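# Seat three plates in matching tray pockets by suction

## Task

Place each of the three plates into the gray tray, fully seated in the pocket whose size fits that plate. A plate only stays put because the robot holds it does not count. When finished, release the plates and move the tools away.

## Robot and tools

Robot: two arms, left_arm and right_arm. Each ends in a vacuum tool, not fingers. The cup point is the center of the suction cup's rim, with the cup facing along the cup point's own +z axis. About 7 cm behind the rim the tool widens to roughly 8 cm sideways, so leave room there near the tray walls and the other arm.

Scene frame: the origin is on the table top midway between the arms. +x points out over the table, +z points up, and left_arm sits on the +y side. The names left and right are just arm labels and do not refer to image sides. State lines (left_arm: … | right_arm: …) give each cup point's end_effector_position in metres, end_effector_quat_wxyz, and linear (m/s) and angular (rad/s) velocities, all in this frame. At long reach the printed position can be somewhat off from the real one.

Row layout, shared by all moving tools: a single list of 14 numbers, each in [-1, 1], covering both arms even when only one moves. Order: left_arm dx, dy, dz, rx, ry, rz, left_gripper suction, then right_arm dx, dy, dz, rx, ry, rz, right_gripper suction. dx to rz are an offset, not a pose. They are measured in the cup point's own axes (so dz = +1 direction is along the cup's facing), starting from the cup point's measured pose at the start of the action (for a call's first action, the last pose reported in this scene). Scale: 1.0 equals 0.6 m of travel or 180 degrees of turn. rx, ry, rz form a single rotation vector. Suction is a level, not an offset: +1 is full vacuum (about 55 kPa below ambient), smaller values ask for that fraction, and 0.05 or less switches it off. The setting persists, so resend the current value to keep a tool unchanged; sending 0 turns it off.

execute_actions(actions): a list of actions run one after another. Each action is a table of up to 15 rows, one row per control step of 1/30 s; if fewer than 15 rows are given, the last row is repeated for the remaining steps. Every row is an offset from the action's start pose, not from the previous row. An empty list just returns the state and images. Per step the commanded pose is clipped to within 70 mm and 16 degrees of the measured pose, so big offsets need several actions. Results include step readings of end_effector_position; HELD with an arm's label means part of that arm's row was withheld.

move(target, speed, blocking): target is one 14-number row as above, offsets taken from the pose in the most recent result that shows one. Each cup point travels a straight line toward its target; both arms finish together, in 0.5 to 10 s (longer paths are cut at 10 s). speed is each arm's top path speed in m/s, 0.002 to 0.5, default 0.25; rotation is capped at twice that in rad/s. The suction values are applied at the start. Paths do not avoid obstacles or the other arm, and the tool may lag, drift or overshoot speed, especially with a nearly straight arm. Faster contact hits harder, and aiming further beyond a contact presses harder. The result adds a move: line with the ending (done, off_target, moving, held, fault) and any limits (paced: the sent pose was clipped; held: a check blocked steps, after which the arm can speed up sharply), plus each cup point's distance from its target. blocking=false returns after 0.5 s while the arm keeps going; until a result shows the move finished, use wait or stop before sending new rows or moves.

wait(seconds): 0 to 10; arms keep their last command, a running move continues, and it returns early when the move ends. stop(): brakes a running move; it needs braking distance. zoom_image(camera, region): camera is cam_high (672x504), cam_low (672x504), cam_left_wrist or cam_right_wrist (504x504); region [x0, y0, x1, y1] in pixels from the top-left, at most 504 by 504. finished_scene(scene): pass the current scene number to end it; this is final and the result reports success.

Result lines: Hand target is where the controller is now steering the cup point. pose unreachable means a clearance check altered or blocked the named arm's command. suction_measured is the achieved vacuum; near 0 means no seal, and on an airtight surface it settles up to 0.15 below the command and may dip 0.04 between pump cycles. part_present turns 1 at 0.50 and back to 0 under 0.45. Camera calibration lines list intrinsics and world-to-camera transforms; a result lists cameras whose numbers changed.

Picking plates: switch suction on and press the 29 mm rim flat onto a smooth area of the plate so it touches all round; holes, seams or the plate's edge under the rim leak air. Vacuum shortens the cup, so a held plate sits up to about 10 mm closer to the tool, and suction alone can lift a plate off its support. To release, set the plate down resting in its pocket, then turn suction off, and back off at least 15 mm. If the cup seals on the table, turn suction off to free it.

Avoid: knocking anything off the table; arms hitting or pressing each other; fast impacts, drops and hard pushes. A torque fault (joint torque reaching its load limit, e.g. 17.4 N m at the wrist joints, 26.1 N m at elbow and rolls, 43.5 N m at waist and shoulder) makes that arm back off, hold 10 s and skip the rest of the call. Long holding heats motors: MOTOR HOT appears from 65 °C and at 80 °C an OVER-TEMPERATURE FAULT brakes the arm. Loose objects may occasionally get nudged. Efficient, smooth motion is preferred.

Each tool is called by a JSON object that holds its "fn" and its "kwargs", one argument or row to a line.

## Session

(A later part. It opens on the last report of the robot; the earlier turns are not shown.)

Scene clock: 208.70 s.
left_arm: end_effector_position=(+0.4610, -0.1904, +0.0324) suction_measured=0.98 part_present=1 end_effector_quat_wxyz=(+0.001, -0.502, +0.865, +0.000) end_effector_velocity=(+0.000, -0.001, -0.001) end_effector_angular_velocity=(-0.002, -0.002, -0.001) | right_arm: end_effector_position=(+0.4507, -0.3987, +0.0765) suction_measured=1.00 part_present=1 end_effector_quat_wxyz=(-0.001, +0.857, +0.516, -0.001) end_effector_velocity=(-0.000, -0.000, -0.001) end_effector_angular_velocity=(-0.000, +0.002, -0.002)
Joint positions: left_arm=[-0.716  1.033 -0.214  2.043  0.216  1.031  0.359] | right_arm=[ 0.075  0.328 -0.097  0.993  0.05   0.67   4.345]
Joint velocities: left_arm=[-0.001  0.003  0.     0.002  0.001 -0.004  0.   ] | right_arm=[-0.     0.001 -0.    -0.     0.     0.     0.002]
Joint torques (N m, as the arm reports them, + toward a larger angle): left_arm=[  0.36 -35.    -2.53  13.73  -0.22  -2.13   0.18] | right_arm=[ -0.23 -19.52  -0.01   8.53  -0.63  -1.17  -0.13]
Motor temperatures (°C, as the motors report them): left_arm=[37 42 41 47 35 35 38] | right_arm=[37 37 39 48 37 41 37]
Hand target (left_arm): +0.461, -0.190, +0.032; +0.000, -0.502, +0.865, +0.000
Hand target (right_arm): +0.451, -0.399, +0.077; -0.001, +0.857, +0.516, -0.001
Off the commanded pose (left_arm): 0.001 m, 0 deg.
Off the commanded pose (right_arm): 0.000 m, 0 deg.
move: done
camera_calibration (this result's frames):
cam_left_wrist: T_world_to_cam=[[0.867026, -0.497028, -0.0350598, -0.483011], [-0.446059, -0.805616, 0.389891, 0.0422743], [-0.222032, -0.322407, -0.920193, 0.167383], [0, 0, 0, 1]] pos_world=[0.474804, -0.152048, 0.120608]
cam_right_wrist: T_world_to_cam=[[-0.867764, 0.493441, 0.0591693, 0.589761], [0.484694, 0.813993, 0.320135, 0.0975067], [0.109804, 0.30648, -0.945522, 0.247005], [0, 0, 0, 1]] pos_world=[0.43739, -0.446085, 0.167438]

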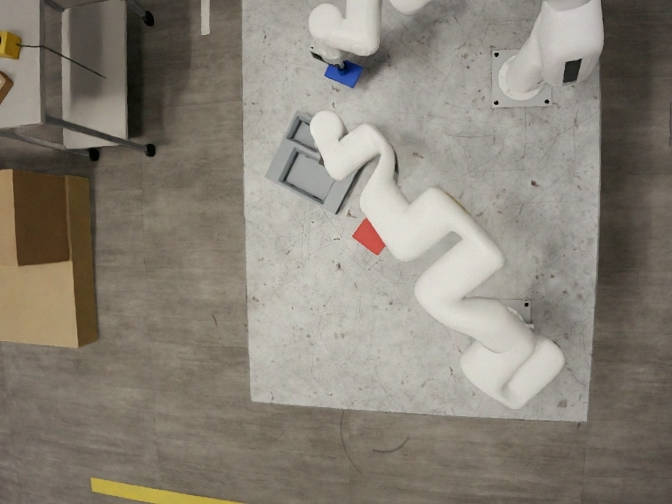

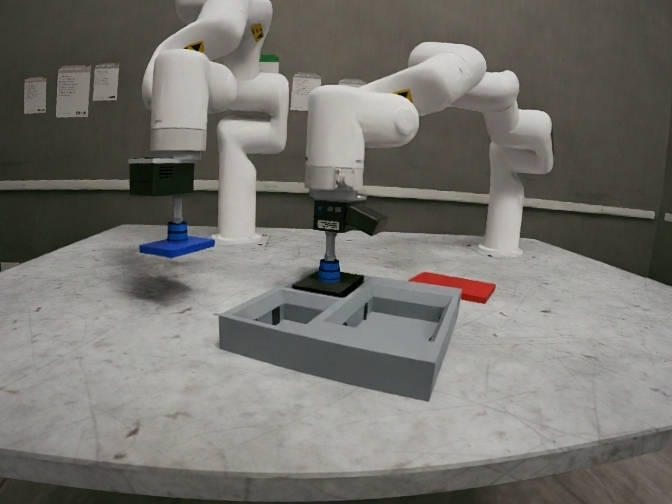

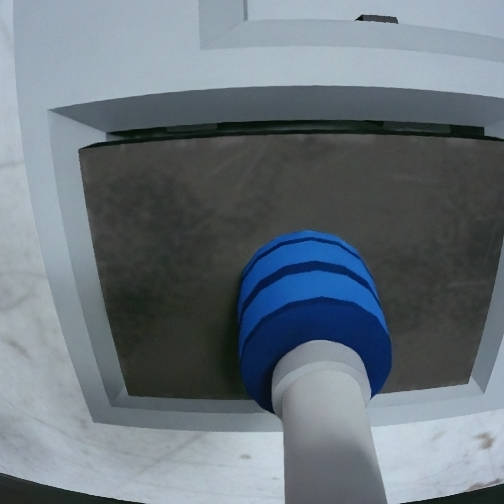

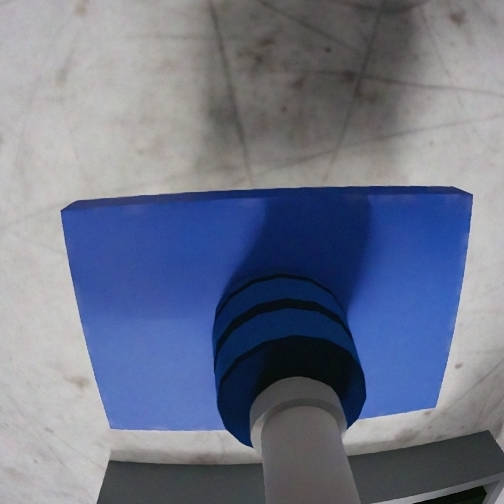

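{"fn": "move", "kwargs": {
  "target": [0, 0, 0.0340, 0, 0, 0, 1, 0, 0, 0, 0, 0, 0, 1],
  "speed": 0.025
}}

Scene clock: 216.73 s.
left_arm: end_effector_position=(+0.4614, -0.1903, +0.0124) suction_measured=0.98 part_present=1 end_effector_quat_wxyz=(+0.001, -0.502, +0.865, -0.000) end_effector_velocity=(-0.001, -0.000, -0.002) end_effector_angular_velocity=(+0.000, +0.001, -0.001) | right_arm: end_effector_position=(+0.4507, -0.3987, +0.0765) suction_measured=1.00 part_present=1 end_effector_quat_wxyz=(-0.001, +0.857, +0.516, -0.001) end_effector_velocity=(-0.000, +0.000, -0.000) end_effector_angular_velocity=(-0.001, +0.000, +0.004)
Joint positions: left_arm=[-0.718  1.068 -0.209  2.047  0.22   1.     0.358] | right_arm=[ 0.075  0.328 -0.097  0.993  0.05   0.67   4.345]
Joint velocities: left_arm=[-0.001  0.003  0.     0.    -0.    -0.002 -0.   ] | right_arm=[-0.     0.     0.001 -0.    -0.002  0.    -0.002]
Joint torques (N m, as the arm reports them, + toward a larger angle): left_arm=[ -0.95 -33.22  -3.87  12.38  -0.66  -1.83   0.06] | right_arm=[ -0.13 -18.85  -0.06   8.18  -0.69  -1.27  -0.17]
Motor temperatures (°C, as the motors report them): left_arm=[37 42 41 47 35 35 38] | right_arm=[37 37 39 48 37 41 37]
Hand target (left_arm): +0.461, -0.190, +0.012; +0.001, -0.502, +0.865, +0.000
Hand target (right_arm): +0.451, -0.399, +0.077; -0.001, +0.857, +0.516, -0.001
Off the commanded pose (left_arm): 0.001 m, 0 deg.
Off the commanded pose (right_arm): 0.000 m, 0 deg.
move: done
camera_calibration (this result's frames):
cam_left_wrist: T_world_to_cam=[[0.867196, -0.496769, -0.0345294, -0.483944], [-0.446039, -0.805725, 0.389689, 0.0503235], [-0.221406, -0.322535, -0.920299, 0.14879], [0, 0, 0, 1]] pos_world=[0.475063, -0.151871, 0.100611]
cam_right_wrist: T_world_to_cam=[[-0.867764, 0.493441, 0.0591693, 0.589761], [0.484694, 0.813994, 0.320135, 0.0975069], [0.109804, 0.306481, -0.945522, 0.247005], [0, 0, 0, 1]] pos_world=[0.43739, -0.446084, 0.167438]

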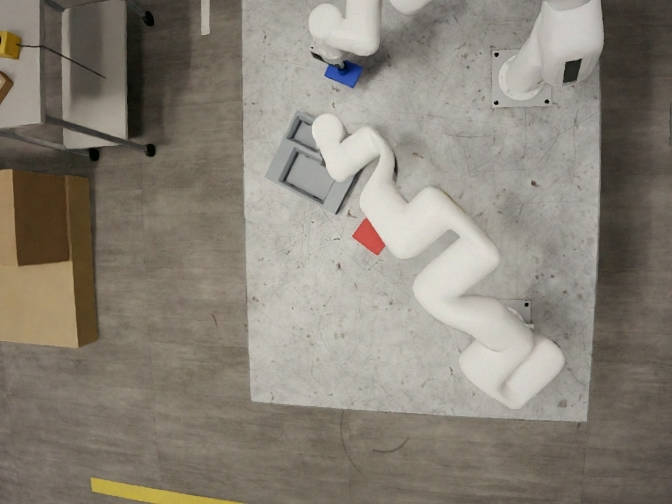

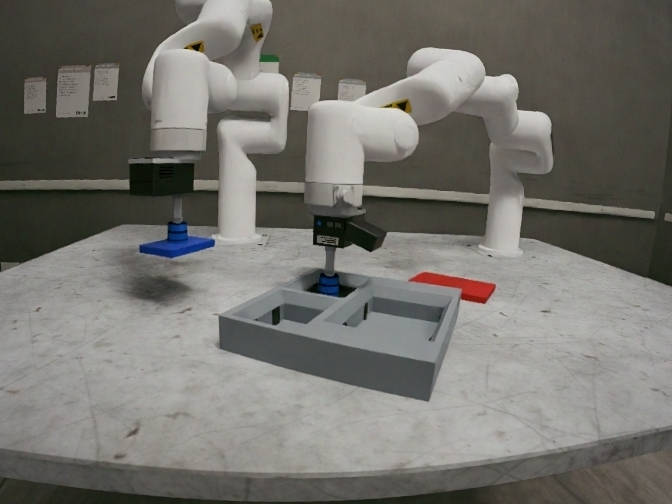

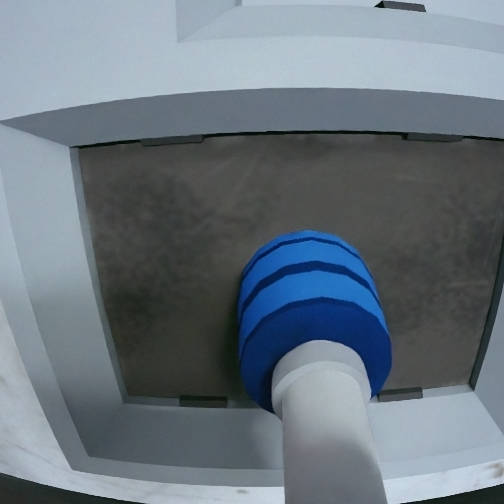

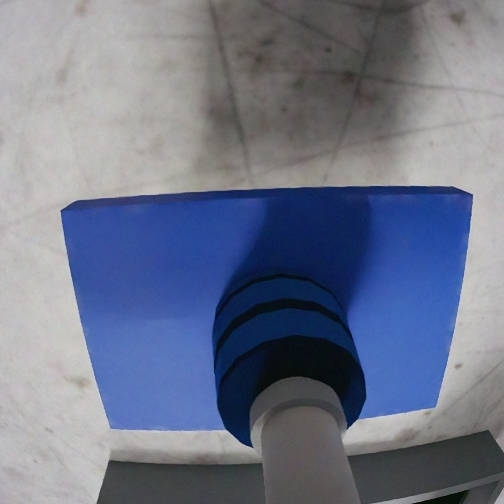

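{"fn": "move", "kwargs": {
  "target": [0, 0, 0.0100, 0, 0, 0, 1, 0, 0, 0, 0, 0, 0, 1],
  "speed": 0.015
}}

Scene clock: 219.47 s.
left_arm: end_effector_position=(+0.4612, -0.1903, +0.0065) suction_measured=0.98 part_present=1 end_effector_quat_wxyz=(+0.001, -0.502, +0.865, -0.000) end_effector_velocity=(+0.000, -0.000, -0.001) end_effector_angular_velocity=(-0.001, -0.001, +0.001) | right_arm: end_effector_position=(+0.4507, -0.3987, +0.0765) suction_measured=1.00 part_present=1 end_effector_quat_wxyz=(-0.001, +0.857, +0.516, -0.001) end_effector_velocity=(+0.000, +0.000, +0.000) end_effector_angular_velocity=(+0.001, -0.001, -0.002)
Joint positions: left_arm=[-0.719  1.079 -0.208  2.05   0.221  0.991  0.357] | right_arm=[ 0.075  0.328 -0.097  0.993  0.05   0.67   4.345]
Joint velocities: left_arm=[ 0.     0.002  0.     0.001  0.    -0.002 -0.001] | right_arm=[ 0.    -0.     0.     0.     0.002 -0.     0.   ]
Joint torques (N m, as the arm reports them, + toward a larger angle): left_arm=[ -1.44 -33.64  -3.97  12.7   -0.74  -1.96   0.01] | right_arm=[  0.19 -19.39  -0.35   8.09  -0.61  -1.11  -0.35]
Motor temperatures (°C, as the motors report them): left_arm=[37 42 41 46 35 35 38] | right_arm=[37 37 39 48 37 41 37]
Hand target (left_arm): +0.461, -0.190, +0.006; +0.001, -0.502, +0.865, -0.000
Hand target (right_arm): +0.451, -0.399, +0.077; -0.001, +0.857, +0.516, -0.001
Off the commanded pose (left_arm): 0.000 m, 0 deg.
Off the commanded pose (right_arm): 0.000 m, 0 deg.
move: done
camera_calibration (this result's frames):
cam_left_wrist: T_world_to_cam=[[0.867077, -0.496952, -0.0348705, -0.483971], [-0.446085, -0.805671, 0.389746, 0.0525444], [-0.221779, -0.322385, -0.920262, 0.14344], [0, 0, 0, 1]] pos_world=[0.474891, -0.151934, 0.0946466]
cam_right_wrist: T_world_to_cam=[[-0.867764, 0.493441, 0.0591695, 0.589761], [0.484694, 0.813994, 0.320135, 0.0975069], [0.109804, 0.306481, -0.945522, 0.247005], [0, 0, 0, 1]] pos_world=[0.43739, -0.446084, 0.167438]

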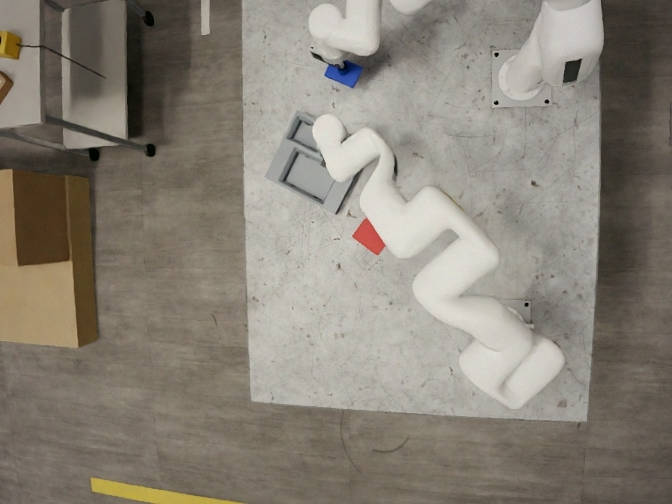

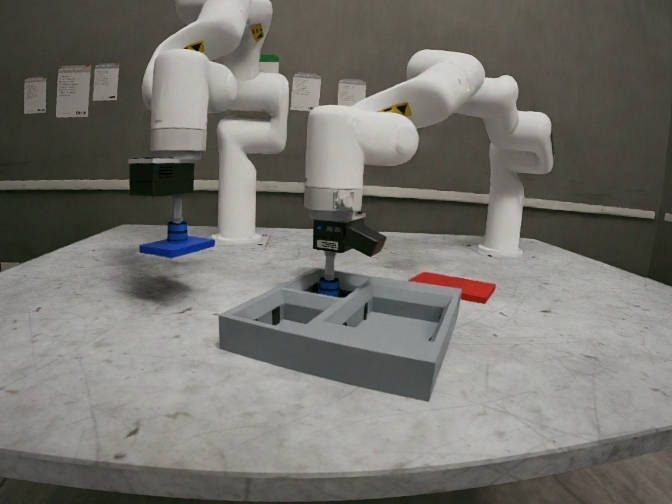

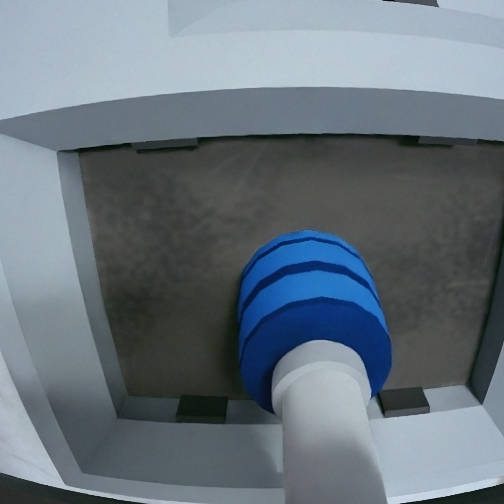

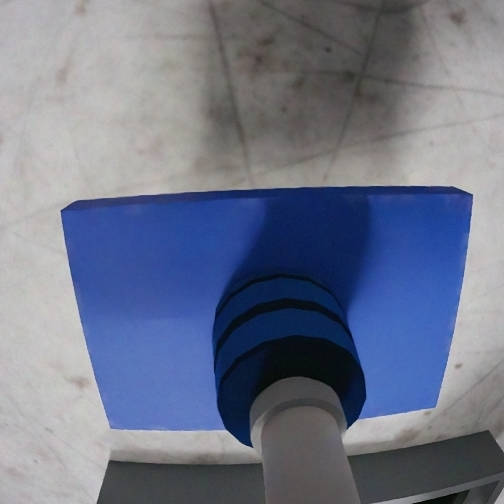

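{"fn": "move", "kwargs": {
  "target": [0, 0, 0.0058, 0, 0, 0, 1, 0, 0, 0, 0, 0, 0, 1],
  "speed": 0.01
}}

Scene clock: 221.93 s.
left_arm: end_effector_position=(+0.4613, -0.1903, +0.0032) suction_measured=1.00 part_present=1 end_effector_quat_wxyz=(+0.001, -0.502, +0.865, -0.000) end_effector_velocity=(-0.000, -0.000, -0.001) end_effector_angular_velocity=(+0.000, +0.000, +0.000) | right_arm: end_effector_position=(+0.4507, -0.3987, +0.0765) suction_measured=1.00 part_present=1 end_effector_quat_wxyz=(-0.001, +0.857, +0.516, -0.001) end_effector_velocity=(-0.000, +0.000, -0.000) end_effector_angular_velocity=(-0.002, +0.000, +0.002)
Joint positions: left_arm=[-0.719  1.085 -0.207  2.051  0.222  0.986  0.357] | right_arm=[ 0.075  0.328 -0.097  0.993  0.05   0.67   4.345]
Joint velocities: left_arm=[-0.     0.001  0.     0.     0.    -0.001 -0.001] | right_arm=[-0.     0.     0.001 -0.    -0.003 -0.     0.001]
Joint torques (N m, as the arm reports them, + toward a larger angle): left_arm=[ -1.67 -32.87  -4.21  12.29  -0.94  -1.94  -0.04] | right_arm=[  0.11 -19.06  -0.1    8.15  -0.61  -1.14  -0.41]
Motor temperatures (°C, as the motors report them): left_arm=[37 42 41 46 35 35 38] | right_arm=[37 37 39 48 37 41 37]
Hand target (left_arm): +0.461, -0.190, +0.003; +0.001, -0.502, +0.865, -0.000
Hand target (right_arm): +0.451, -0.399, +0.077; -0.001, +0.857, +0.516, -0.001
Off the commanded pose (left_arm): 0.000 m, 0 deg.
Off the commanded pose (right_arm): 0.000 m, 0 deg.
move: done
camera_calibration (this result's frames):
cam_left_wrist: T_world_to_cam=[[0.867144, -0.496855, -0.0345858, -0.484206], [-0.446091, -0.805676, 0.389728, 0.053915], [-0.221503, -0.322522, -0.92028, 0.14028], [0, 0, 0, 1]] pos_world=[0.474999, -0.151899, 0.091338]
cam_right_wrist: T_world_to_cam=[[-0.867765, 0.493441, 0.0591694, 0.589761], [0.484693, 0.813994, 0.320135, 0.0975071], [0.109804, 0.306481, -0.945522, 0.247005], [0, 0, 0, 1]] pos_world=[0.43739, -0.446084, 0.167438]

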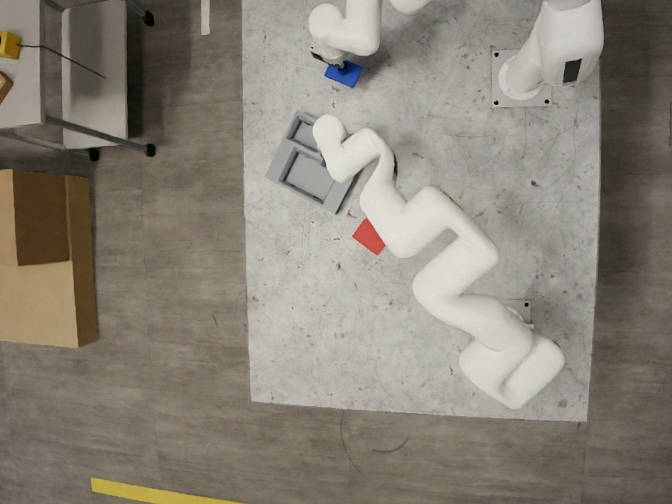

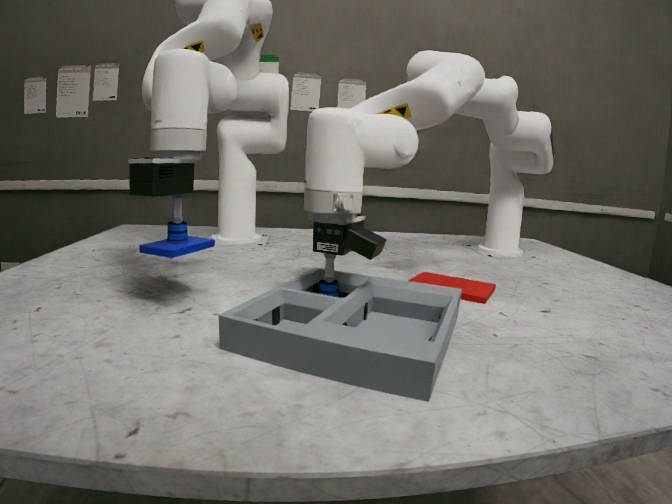

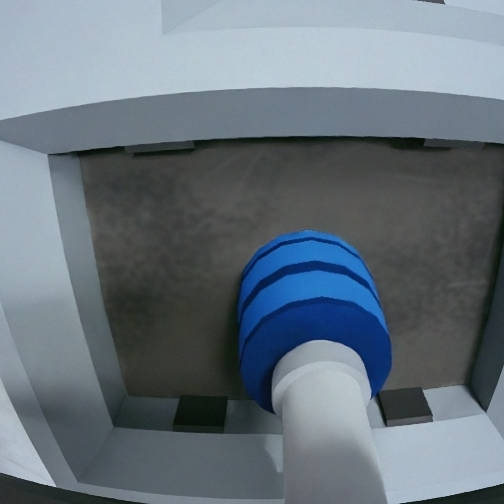

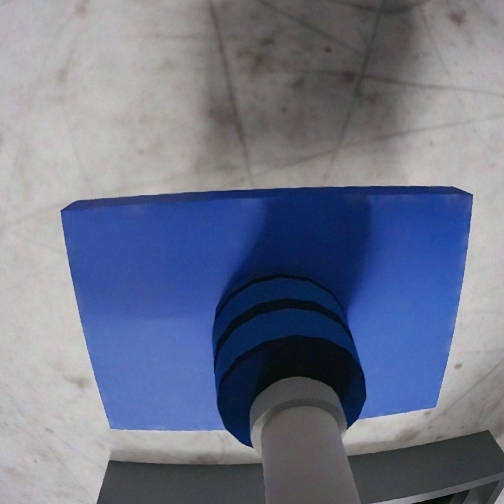

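{"fn": "move", "kwargs": {
  "target": [0, 0, 0.0042, 0, 0, 0, 1, 0, 0, 0, 0, 0, 0, 1],
  "speed": 0.01
}}

Scene clock: 224.63 s.
left_arm: end_effector_position=(+0.4617, -0.1908, +0.0022) suction_measured=0.98 part_present=1 end_effector_quat_wxyz=(+0.001, -0.502, +0.865, -0.001) end_effector_velocity=(+0.000, -0.000, -0.001) end_effector_angular_velocity=(+0.000, -0.001, -0.001) | right_arm: end_effector_position=(+0.4507, -0.3987, +0.0765) suction_measured=1.00 part_present=1 end_effector_quat_wxyz=(-0.001, +0.857, +0.516, -0.001) end_effector_velocity=(+0.000, +0.000, +0.000) end_effector_angular_velocity=(-0.001, -0.000, +0.002)
Joint positions: left_arm=[-0.72   1.088 -0.207  2.054  0.222  0.984  0.357] | right_arm=[ 0.075  0.328 -0.097  0.993  0.05   0.67   4.345]
Joint velocities: left_arm=[ 0.     0.002 -0.     0.     0.001 -0.002  0.001] | right_arm=[-0.    -0.     0.001 -0.    -0.001 -0.    -0.   ]
Joint torques (N m, as the arm reports them, + toward a larger angle): left_arm=[ -1.74 -25.51  -3.33   9.82  -0.18  -3.     0.1 ] | right_arm=[  0.01 -19.52  -0.16   8.33  -0.85  -1.     0.01]
Motor temperatures (°C, as the motors report them): left_arm=[37 42 41 46 35 35 38] | right_arm=[37 37 39 48 37 41 37]
Hand target (left_arm): +0.461, -0.190, +0.001; +0.001, -0.502, +0.865, -0.000
Hand target (right_arm): +0.451, -0.399, +0.077; -0.001, +0.857, +0.516, -0.001
Off the commanded pose (left_arm): 0.002 m, 0 deg.
Off the commanded pose (right_arm): 0.000 m, 0 deg.
move: done
camera_calibration (this result's frames):
cam_left_wrist: T_world_to_cam=[[0.867218, -0.496852, -0.0327215, -0.484865], [-0.446553, -0.80513, 0.390328, 0.0543804], [-0.22028, -0.323888, -0.920094, 0.138544], [0, 0, 0, 1]] pos_world=[0.475286, -0.15225, 0.0903821]
cam_right_wrist: T_world_to_cam=[[-0.867765, 0.49344, 0.0591694, 0.589761], [0.484693, 0.813994, 0.320135, 0.0975072], [0.109804, 0.306481, -0.945522, 0.247006], [0, 0, 0, 1]] pos_world=[0.43739, -0.446084, 0.167438]

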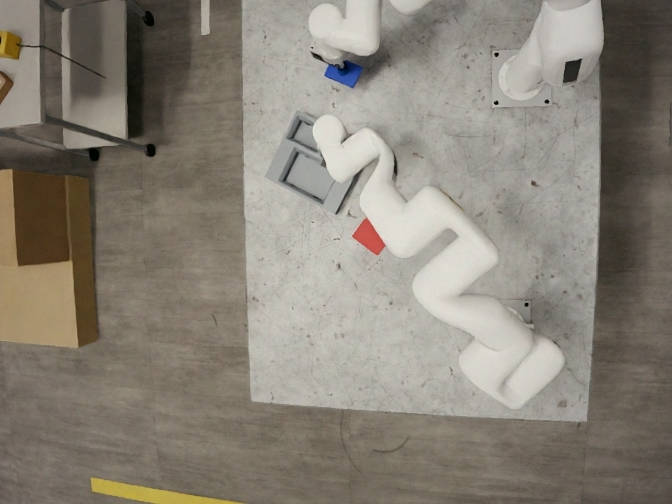

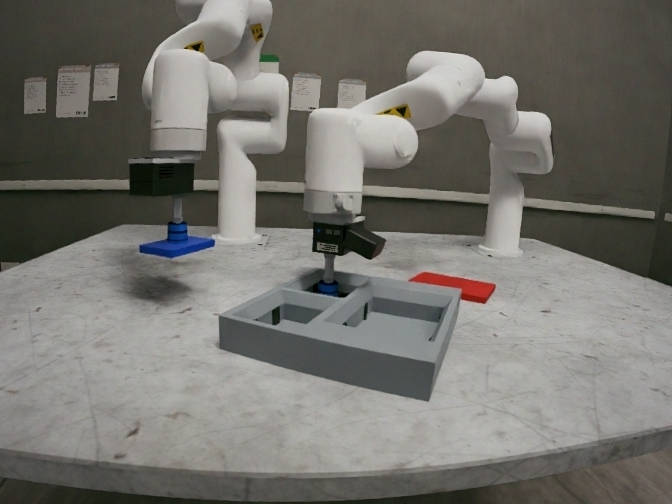

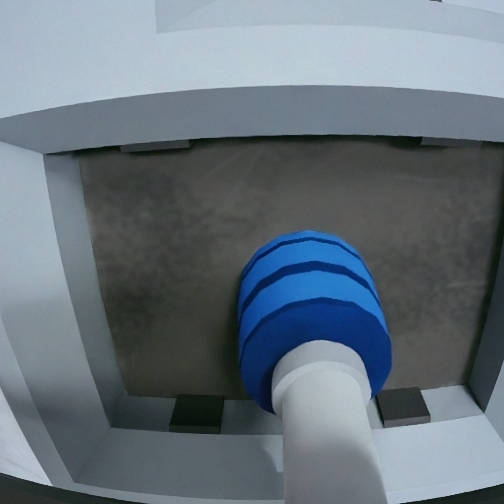

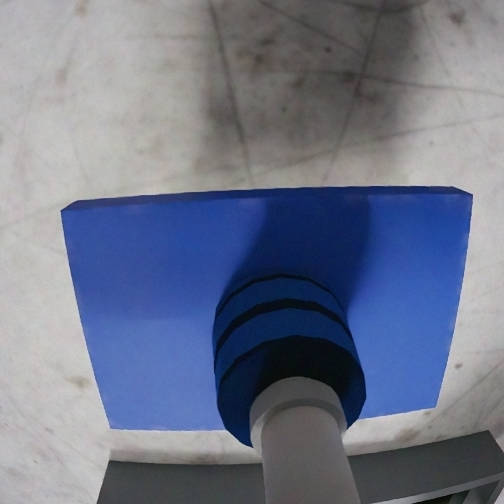

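{"fn": "execute_actions", "kwargs": {
  "actions": [
    [[0, 0, -0.002, 0, 0, 0, 0, 0, 0, 0, 0, 0, 0, 1]]
  ]
}}

Scene clock: 227.70 s.
left_arm: end_effector_position=(+0.4614, -0.1904, +0.0023) suction_measured=0.01 part_present=0 end_effector_quat_wxyz=(+0.001, -0.502, +0.865, -0.000) end_effector_velocity=(-0.000, +0.001, +0.001) end_effector_angular_velocity=(+0.002, +0.002, +0.001) | right_arm: end_effector_position=(+0.4507, -0.3987, +0.0765) suction_measured=1.00 part_present=1 end_effector_quat_wxyz=(-0.001, +0.857, +0.516, -0.001) end_effector_velocity=(+0.000, -0.000, +0.001) end_effector_angular_velocity=(-0.000, -0.001, -0.001)
Joint positions: left_arm=[-0.72   1.087 -0.207  2.052  0.222  0.985  0.357] | right_arm=[ 0.075  0.328 -0.097  0.993  0.05   0.67   4.345]
Joint velocities: left_arm=[ 0.    -0.002  0.    -0.    -0.001  0.004  0.   ] | right_arm=[-0.    -0.001 -0.    -0.    -0.     0.     0.001]
Joint torques (N m, as the arm reports them, + toward a larger angle): left_arm=[ -0.77 -25.11  -3.19   7.15  -0.53  -0.64   0.06] | right_arm=[  0.04 -19.24  -0.25   8.17  -0.66  -1.13  -0.24]
Motor temperatures (°C, as the motors report them): left_arm=[37 42 41 45 35 35 38] | right_arm=[37 37 39 48 37 41 37]
Hand target (left_arm): +0.462, -0.191, +0.003; +0.001, -0.502, +0.865, -0.001
Hand target (right_arm): +0.451, -0.399, +0.077; -0.001, +0.857, +0.516, -0.001
Off the commanded pose (left_arm): 0.001 m, 0 deg.
Off the commanded pose (right_arm): 0.000 m, 0 deg.
Step readings (end_effector_position):
0: left_arm (+0.4615, -0.1905, +0.0014) | right_arm (+0.4507, -0.3987, +0.0765)
1: left_arm (+0.4616, -0.1905, +0.0016) | right_arm (+0.4507, -0.3987, +0.0765)
2: left_arm (+0.4616, -0.1907, +0.0018) | right_arm (+0.4507, -0.3987, +0.0765)
4: left_arm (+0.4616, -0.1907, +0.0019) | right_arm (+0.4507, -0.3987, +0.0765)
8: left_arm (+0.4616, -0.1906, +0.0021) | right_arm (+0.4507, -0.3987, +0.0765)
15: end_effector_position above
camera_calibration (this result's frames):
cam_left_wrist: T_world_to_cam=[[0.867157, -0.496867, -0.0340817, -0.484399], [-0.446232, -0.805528, 0.389873, 0.0543151], [-0.221169, -0.322872, -0.920238, 0.139219], [0, 0, 0, 1]] pos_world=[0.475078, -0.15198, 0.0904291]
cam_right_wrist: T_world_to_cam=[[-0.867765, 0.49344, 0.0591692, 0.589761], [0.484693, 0.813994, 0.320135, 0.0975073], [0.109804, 0.30648, -0.945523, 0.247005], [0, 0, 0, 1]] pos_world=[0.43739, -0.446084, 0.167438]

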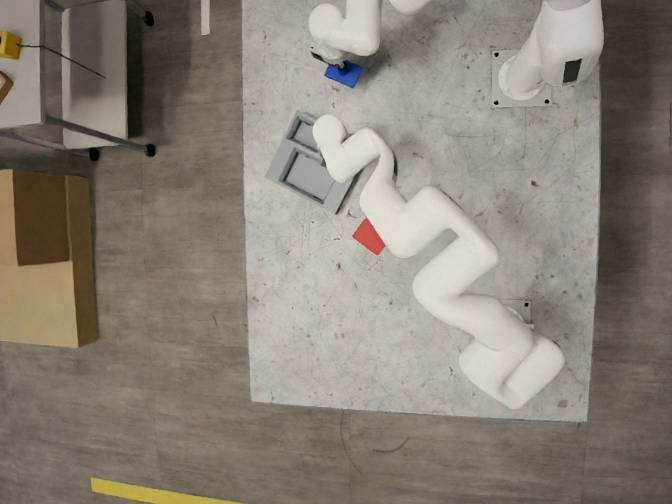

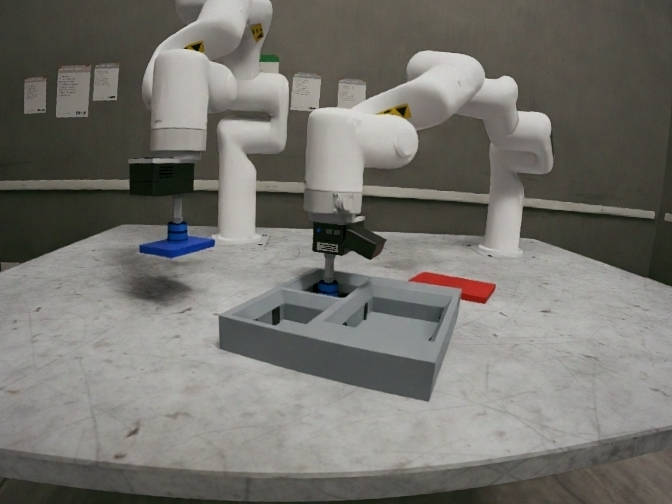

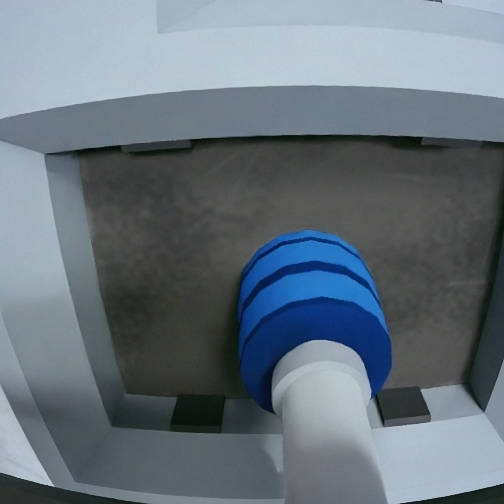

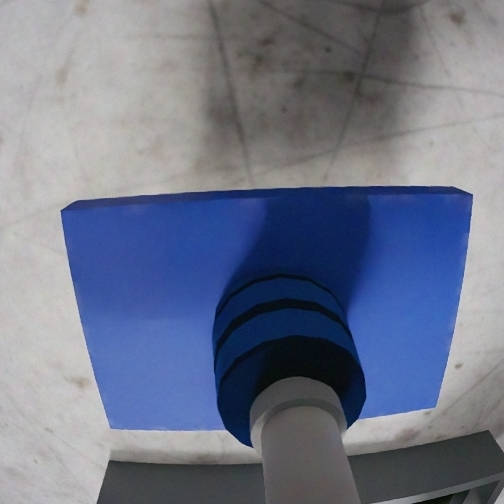

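{"fn": "move", "kwargs": {
  "target": [0, 0, -0.0917, 0, 0, 0, 0, 0.1431, 0.1682, 0.0192, 0, 0, 0, 1],
  "speed": 0.2
}}

Scene clock: 245.87 s.
left_arm: end_effector_position=(+0.4614, -0.1904, +0.0571) suction_measured=0.01 part_present=0 end_effector_quat_wxyz=(+0.001, -0.502, +0.865, -0.000) end_effector_velocity=(+0.001, -0.001, +0.003) end_effector_angular_velocity=(-0.003, -0.003, +0.000) | right_arm: end_effector_position=(+0.5797, -0.3695, +0.0651) suction_measured=1.00 part_present=1 end_effector_quat_wxyz=(-0.000, +0.856, +0.516, -0.001) end_effector_velocity=(+0.002, +0.001, -0.001) end_effector_angular_velocity=(-0.001, +0.005, +0.002)
Joint positions: left_arm=[-0.714  0.994 -0.218  2.046  0.21   1.071  0.362] | right_arm=[ 0.09   0.717 -0.071  1.595  0.059  0.882  4.399]
Joint velocities: left_arm=[ 0.001 -0.004 -0.     0.003 -0.     0.001  0.001] | right_arm=[ 0.     0.011  0.     0.018 -0.001  0.011  0.   ]
Joint torques (N m, as the arm reports them, + toward a larger angle): left_arm=[  0.31 -34.15  -2.56  13.63   0.14  -1.51   0.06] | right_arm=[ -0.26 -26.98  -0.64   9.57  -0.83  -1.24  -0.3 ]
Motor temperatures (°C, as the motors report them): left_arm=[37 42 41 44 35 35 38] | right_arm=[37 37 39 48 37 41 37]
Hand target (left_arm): +0.461, -0.190, +0.057; +0.001, -0.502, +0.865, -0.000
Hand target (right_arm): +0.580, -0.369, +0.065; -0.000, +0.856, +0.516, -0.001
Off the commanded pose (left_arm): 0.000 m, 0 deg.
Off the commanded pose (right_arm): 0.001 m, 0 deg.
move: done
camera_calibration (this result's frames):
cam_left_wrist: T_world_to_cam=[[0.867215, -0.496748, -0.0343543, -0.482505], [-0.446026, -0.805629, 0.3899, 0.0328099], [-0.221359, -0.322804, -0.920216, 0.189742], [0, 0, 0, 1]] pos_world=[0.475071, -0.152002, 0.145235]
cam_right_wrist: T_world_to_cam=[[-0.868053, 0.493029, 0.0583637, 0.687966], [0.48411, 0.814501, 0.319728, 0.0154359], [0.110098, 0.305795, -0.94571, 0.212629], [0, 0, 0, 1]] pos_world=[0.566308, -0.416781, 0.155997]

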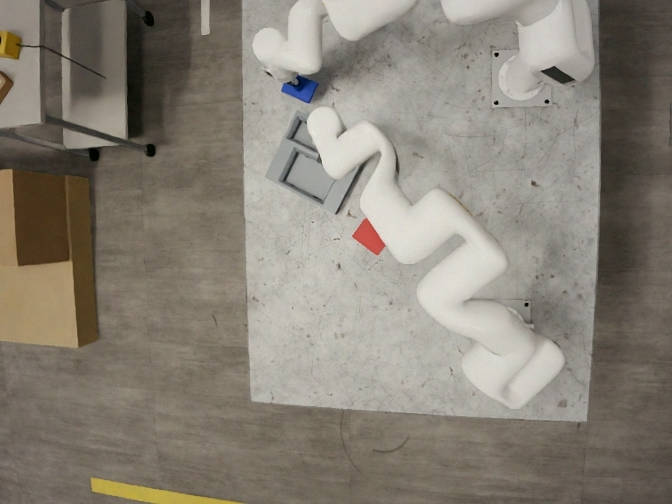

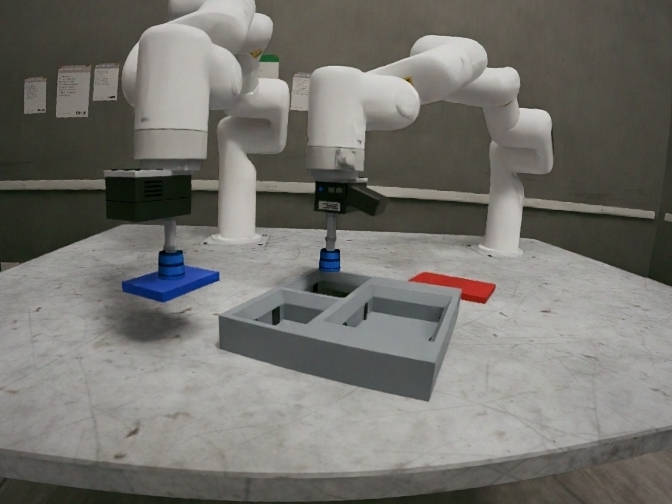

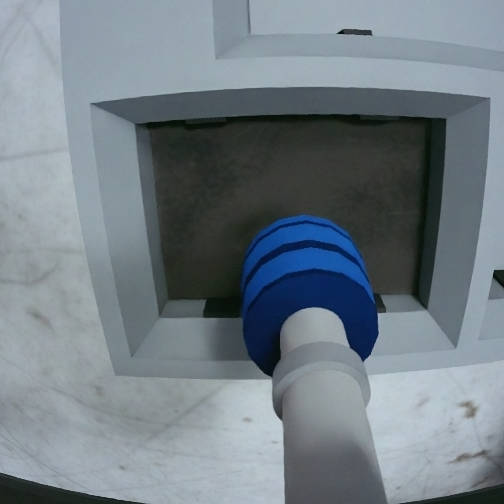

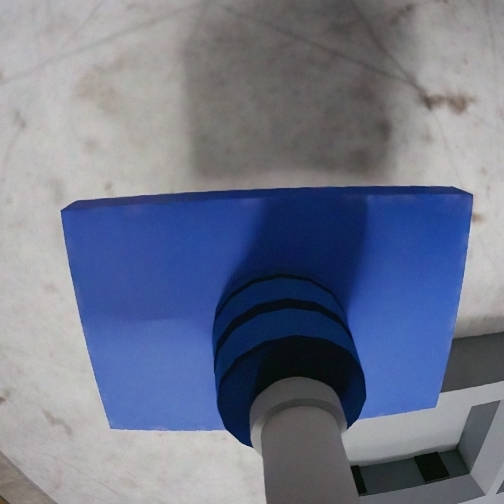

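{"fn": "move", "kwargs": {
  "target": [-0.6011, 0.5956, -0.0715, 0, 0, 0, 0, 0.1724, -0.1220, 0.0168, 0, 0, 0, 1],
  "speed": 0.4
}}

Scene clock: 254.80 s.
left_arm: end_effector_position=(+0.3293, +0.2996, +0.1000) suction_measured=0.01 part_present=0 end_effector_quat_wxyz=(-0.000, -0.503, +0.865, -0.001) end_effector_velocity=(-0.000, +0.002, +0.001) end_effector_angular_velocity=(-0.002, -0.002, -0.000) | right_arm: end_effector_position=(+0.5629, -0.2441, +0.0550) suction_measured=1.00 part_present=1 end_effector_quat_wxyz=(+0.000, +0.856, +0.516, -0.001) end_effector_velocity=(-0.000, +0.001, -0.000) end_effector_angular_velocity=(+0.001, +0.001, +0.001)
Joint positions: left_arm=[-0.122 -0.225  0.06   0.391  0.02   0.615  1.216] | right_arm=[ 0.276  0.729 -0.047  1.585  0.04   0.859  4.615]
Joint velocities: left_arm=[ 0.002 -0.006  0.004 -0.002 -0.001  0.002  0.007] | right_arm=[ 0.     0.     0.001 -0.     0.     0.     0.   ]
Joint torques (N m, as the arm reports them, + toward a larger angle): left_arm=[  0.5  -10.7   -0.46  11.4   -0.21  -1.79  -0.07] | right_arm=[ -0.19 -26.91  -0.23   9.15  -0.81  -1.23  -0.15]
Motor temperatures (°C, as the motors report them): left_arm=[37 42 41 45 35 35 38] | right_arm=[37 38 39 49 37 41 37]
Hand target (left_arm): +0.329, +0.300, +0.100; -0.000, -0.503, +0.864, -0.001
Hand target (right_arm): +0.563, -0.244, +0.055; +0.000, +0.856, +0.516, -0.001
Off the commanded pose (left_arm): 0.001 m, 0 deg.
Off the commanded pose (right_arm): 0.000 m, 0 deg.
move: done; limits=paced
camera_calibration (this result's frames):
cam_left_wrist: T_world_to_cam=[[0.867791, -0.495745, -0.0342959, -0.123561], [-0.444626, -0.805421, 0.391925, 0.351184], [-0.221918, -0.32486, -0.919358, 0.358947], [0, 0, 0, 1]] pos_world=[0.343028, 0.338203, 0.188125]
cam_right_wrist: T_world_to_cam=[[-0.868015, 0.493151, 0.0578942, 0.612179], [0.484124, 0.814634, 0.319367, -0.0753126], [0.110334, 0.305244, -0.945861, 0.166324], [0, 0, 0, 1]] pos_world=[0.54949, -0.291314, 0.14593]

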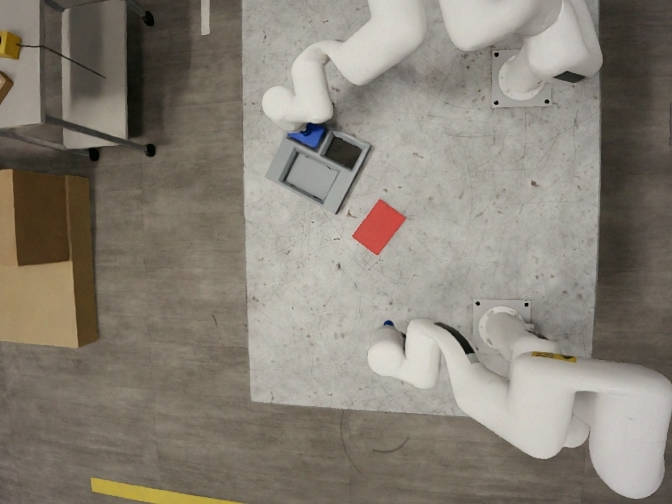

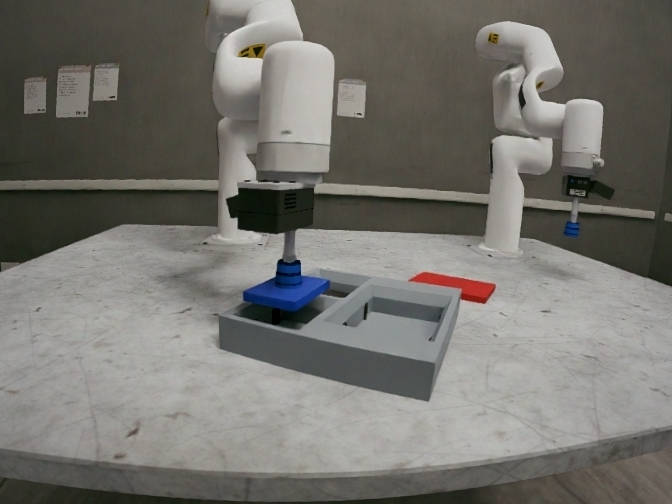

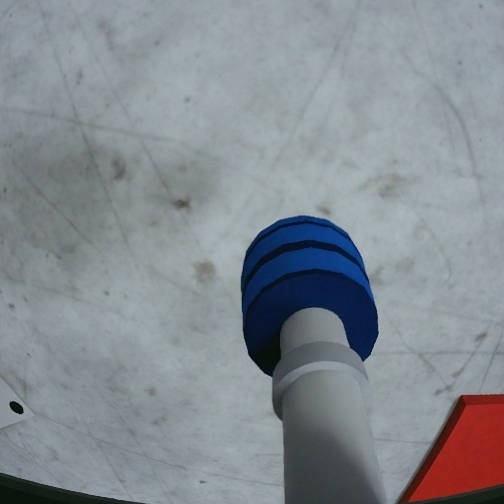

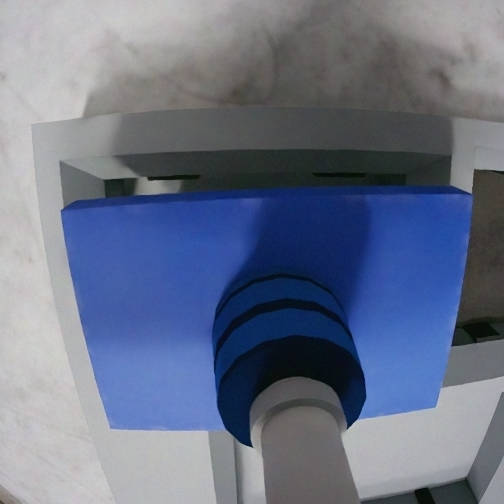

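{"fn": "zoom_image", "kwargs": {
  "camera": "cam_right_wrist",
  "region": [40, 130, 240, 230]
}}

{"fn": "zoom_image", "kwargs": {
  "camera": "cam_right_wrist",
  "region": [300, 130, 500, 230]
}}

Region (40, 130, 240, 230) of cam_right_wrist's 504x504 image, scaled by 2.520, with more detail than that image has.

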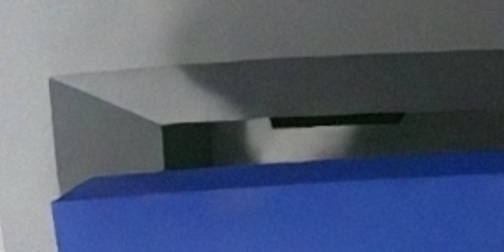

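Region (300, 130, 500, 230) of cam_right_wrist's 504x504 image, scaled by 2.520, with more detail than that image has.

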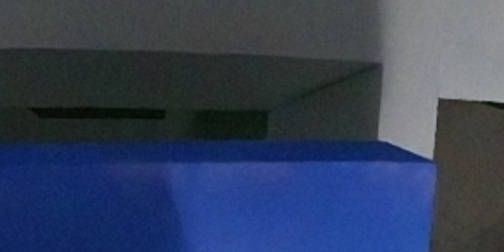

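{"fn": "move", "kwargs": {
  "target": [0, 0, 0, 0, 0, 0, 0, 0.0027, 0.0023, 0.0360, 0, 0, 0.0067, 1],
  "speed": 0.05
}}

Scene clock: 289.23 s.
left_arm: end_effector_position=(+0.3293, +0.2996, +0.1000) suction_measured=0.01 part_present=0 end_effector_quat_wxyz=(-0.000, -0.503, +0.865, -0.001) end_effector_velocity=(-0.000, +0.000, +0.000) end_effector_angular_velocity=(+0.000, +0.001, -0.000) | right_arm: end_effector_position=(+0.5650, -0.2433, +0.0338) suction_measured=1.00 part_present=1 end_effector_quat_wxyz=(+0.000, +0.862, +0.507, -0.001) end_effector_velocity=(+0.001, +0.001, -0.001) end_effector_angular_velocity=(+0.002, -0.001, -0.002)
Joint positions: left_arm=[-0.122 -0.225  0.06   0.391  0.02   0.615  1.216] | right_arm=[ 0.278  0.774 -0.049  1.595  0.045  0.824  4.633]
Joint velocities: left_arm=[ 0.    -0.    -0.    -0.     0.     0.001  0.   ] | right_arm=[ 0.     0.004  0.     0.002  0.003 -0.003  0.   ]
Joint torques (N m, as the arm reports them, + toward a larger angle): left_arm=[ -0.18 -10.24  -0.47  11.35  -0.16  -1.96  -0.04] | right_arm=[ -0.22 -26.98  -0.75   8.97  -0.74  -1.08  -0.26]
Motor temperatures (°C, as the motors report them): left_arm=[37 38 40 44 35 35 38] | right_arm=[37 39 39 50 37 41 37]
Hand target (left_arm): +0.329, +0.300, +0.100; -0.000, -0.503, +0.865, -0.001
Hand target (right_arm): +0.565, -0.243, +0.033; +0.000, +0.862, +0.507, -0.001
Off the commanded pose (left_arm): 0.000 m, 0 deg.
Off the commanded pose (right_arm): 0.000 m, 0 deg.
move: done
camera_calibration (this result's frames):
cam_left_wrist: T_world_to_cam=[[0.867794, -0.49574, -0.0342907, -0.123563], [-0.444623, -0.805422, 0.391925, 0.351185], [-0.221912, -0.324864, -0.919358, 0.358949], [0, 0, 0, 1]] pos_world=[0.343027, 0.338207, 0.188127]
cam_right_wrist: T_world_to_cam=[[-0.857588, 0.511122, 0.0574161, 0.613332], [0.500812, 0.804386, 0.319611, -0.082139], [0.117176, 0.302849, -0.945808, 0.141366], [0, 0, 0, 1]] pos_world=[0.550558, -0.290229, 0.124742]

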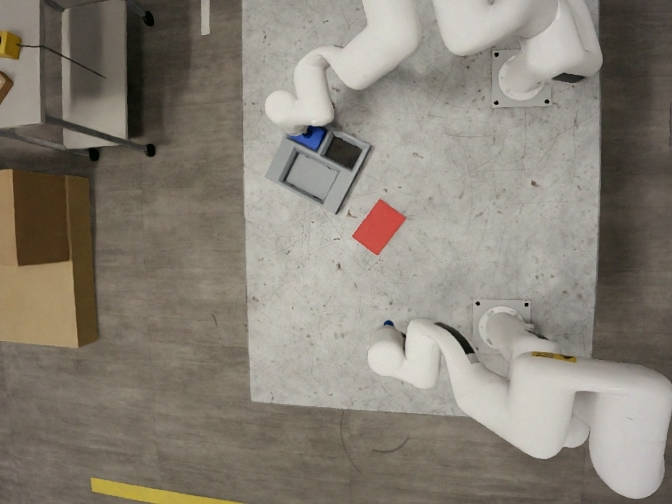

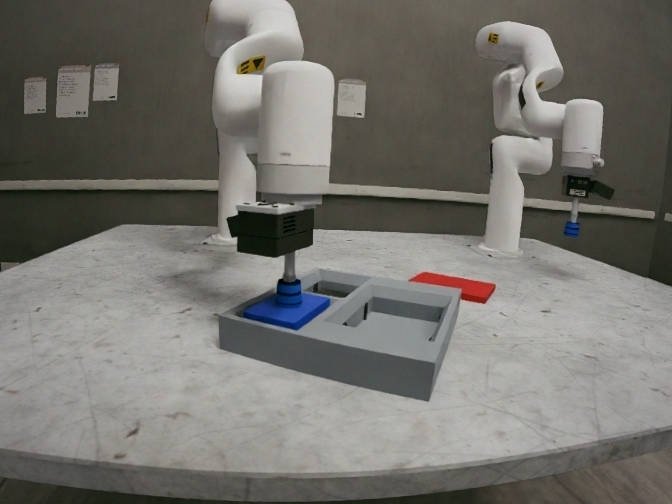

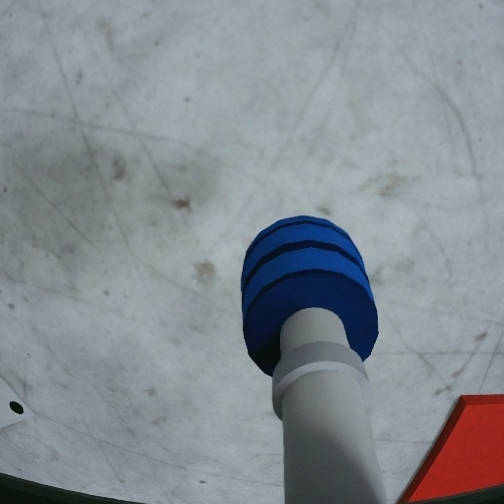

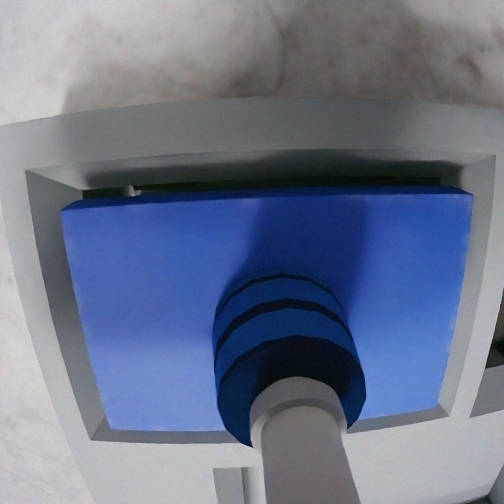

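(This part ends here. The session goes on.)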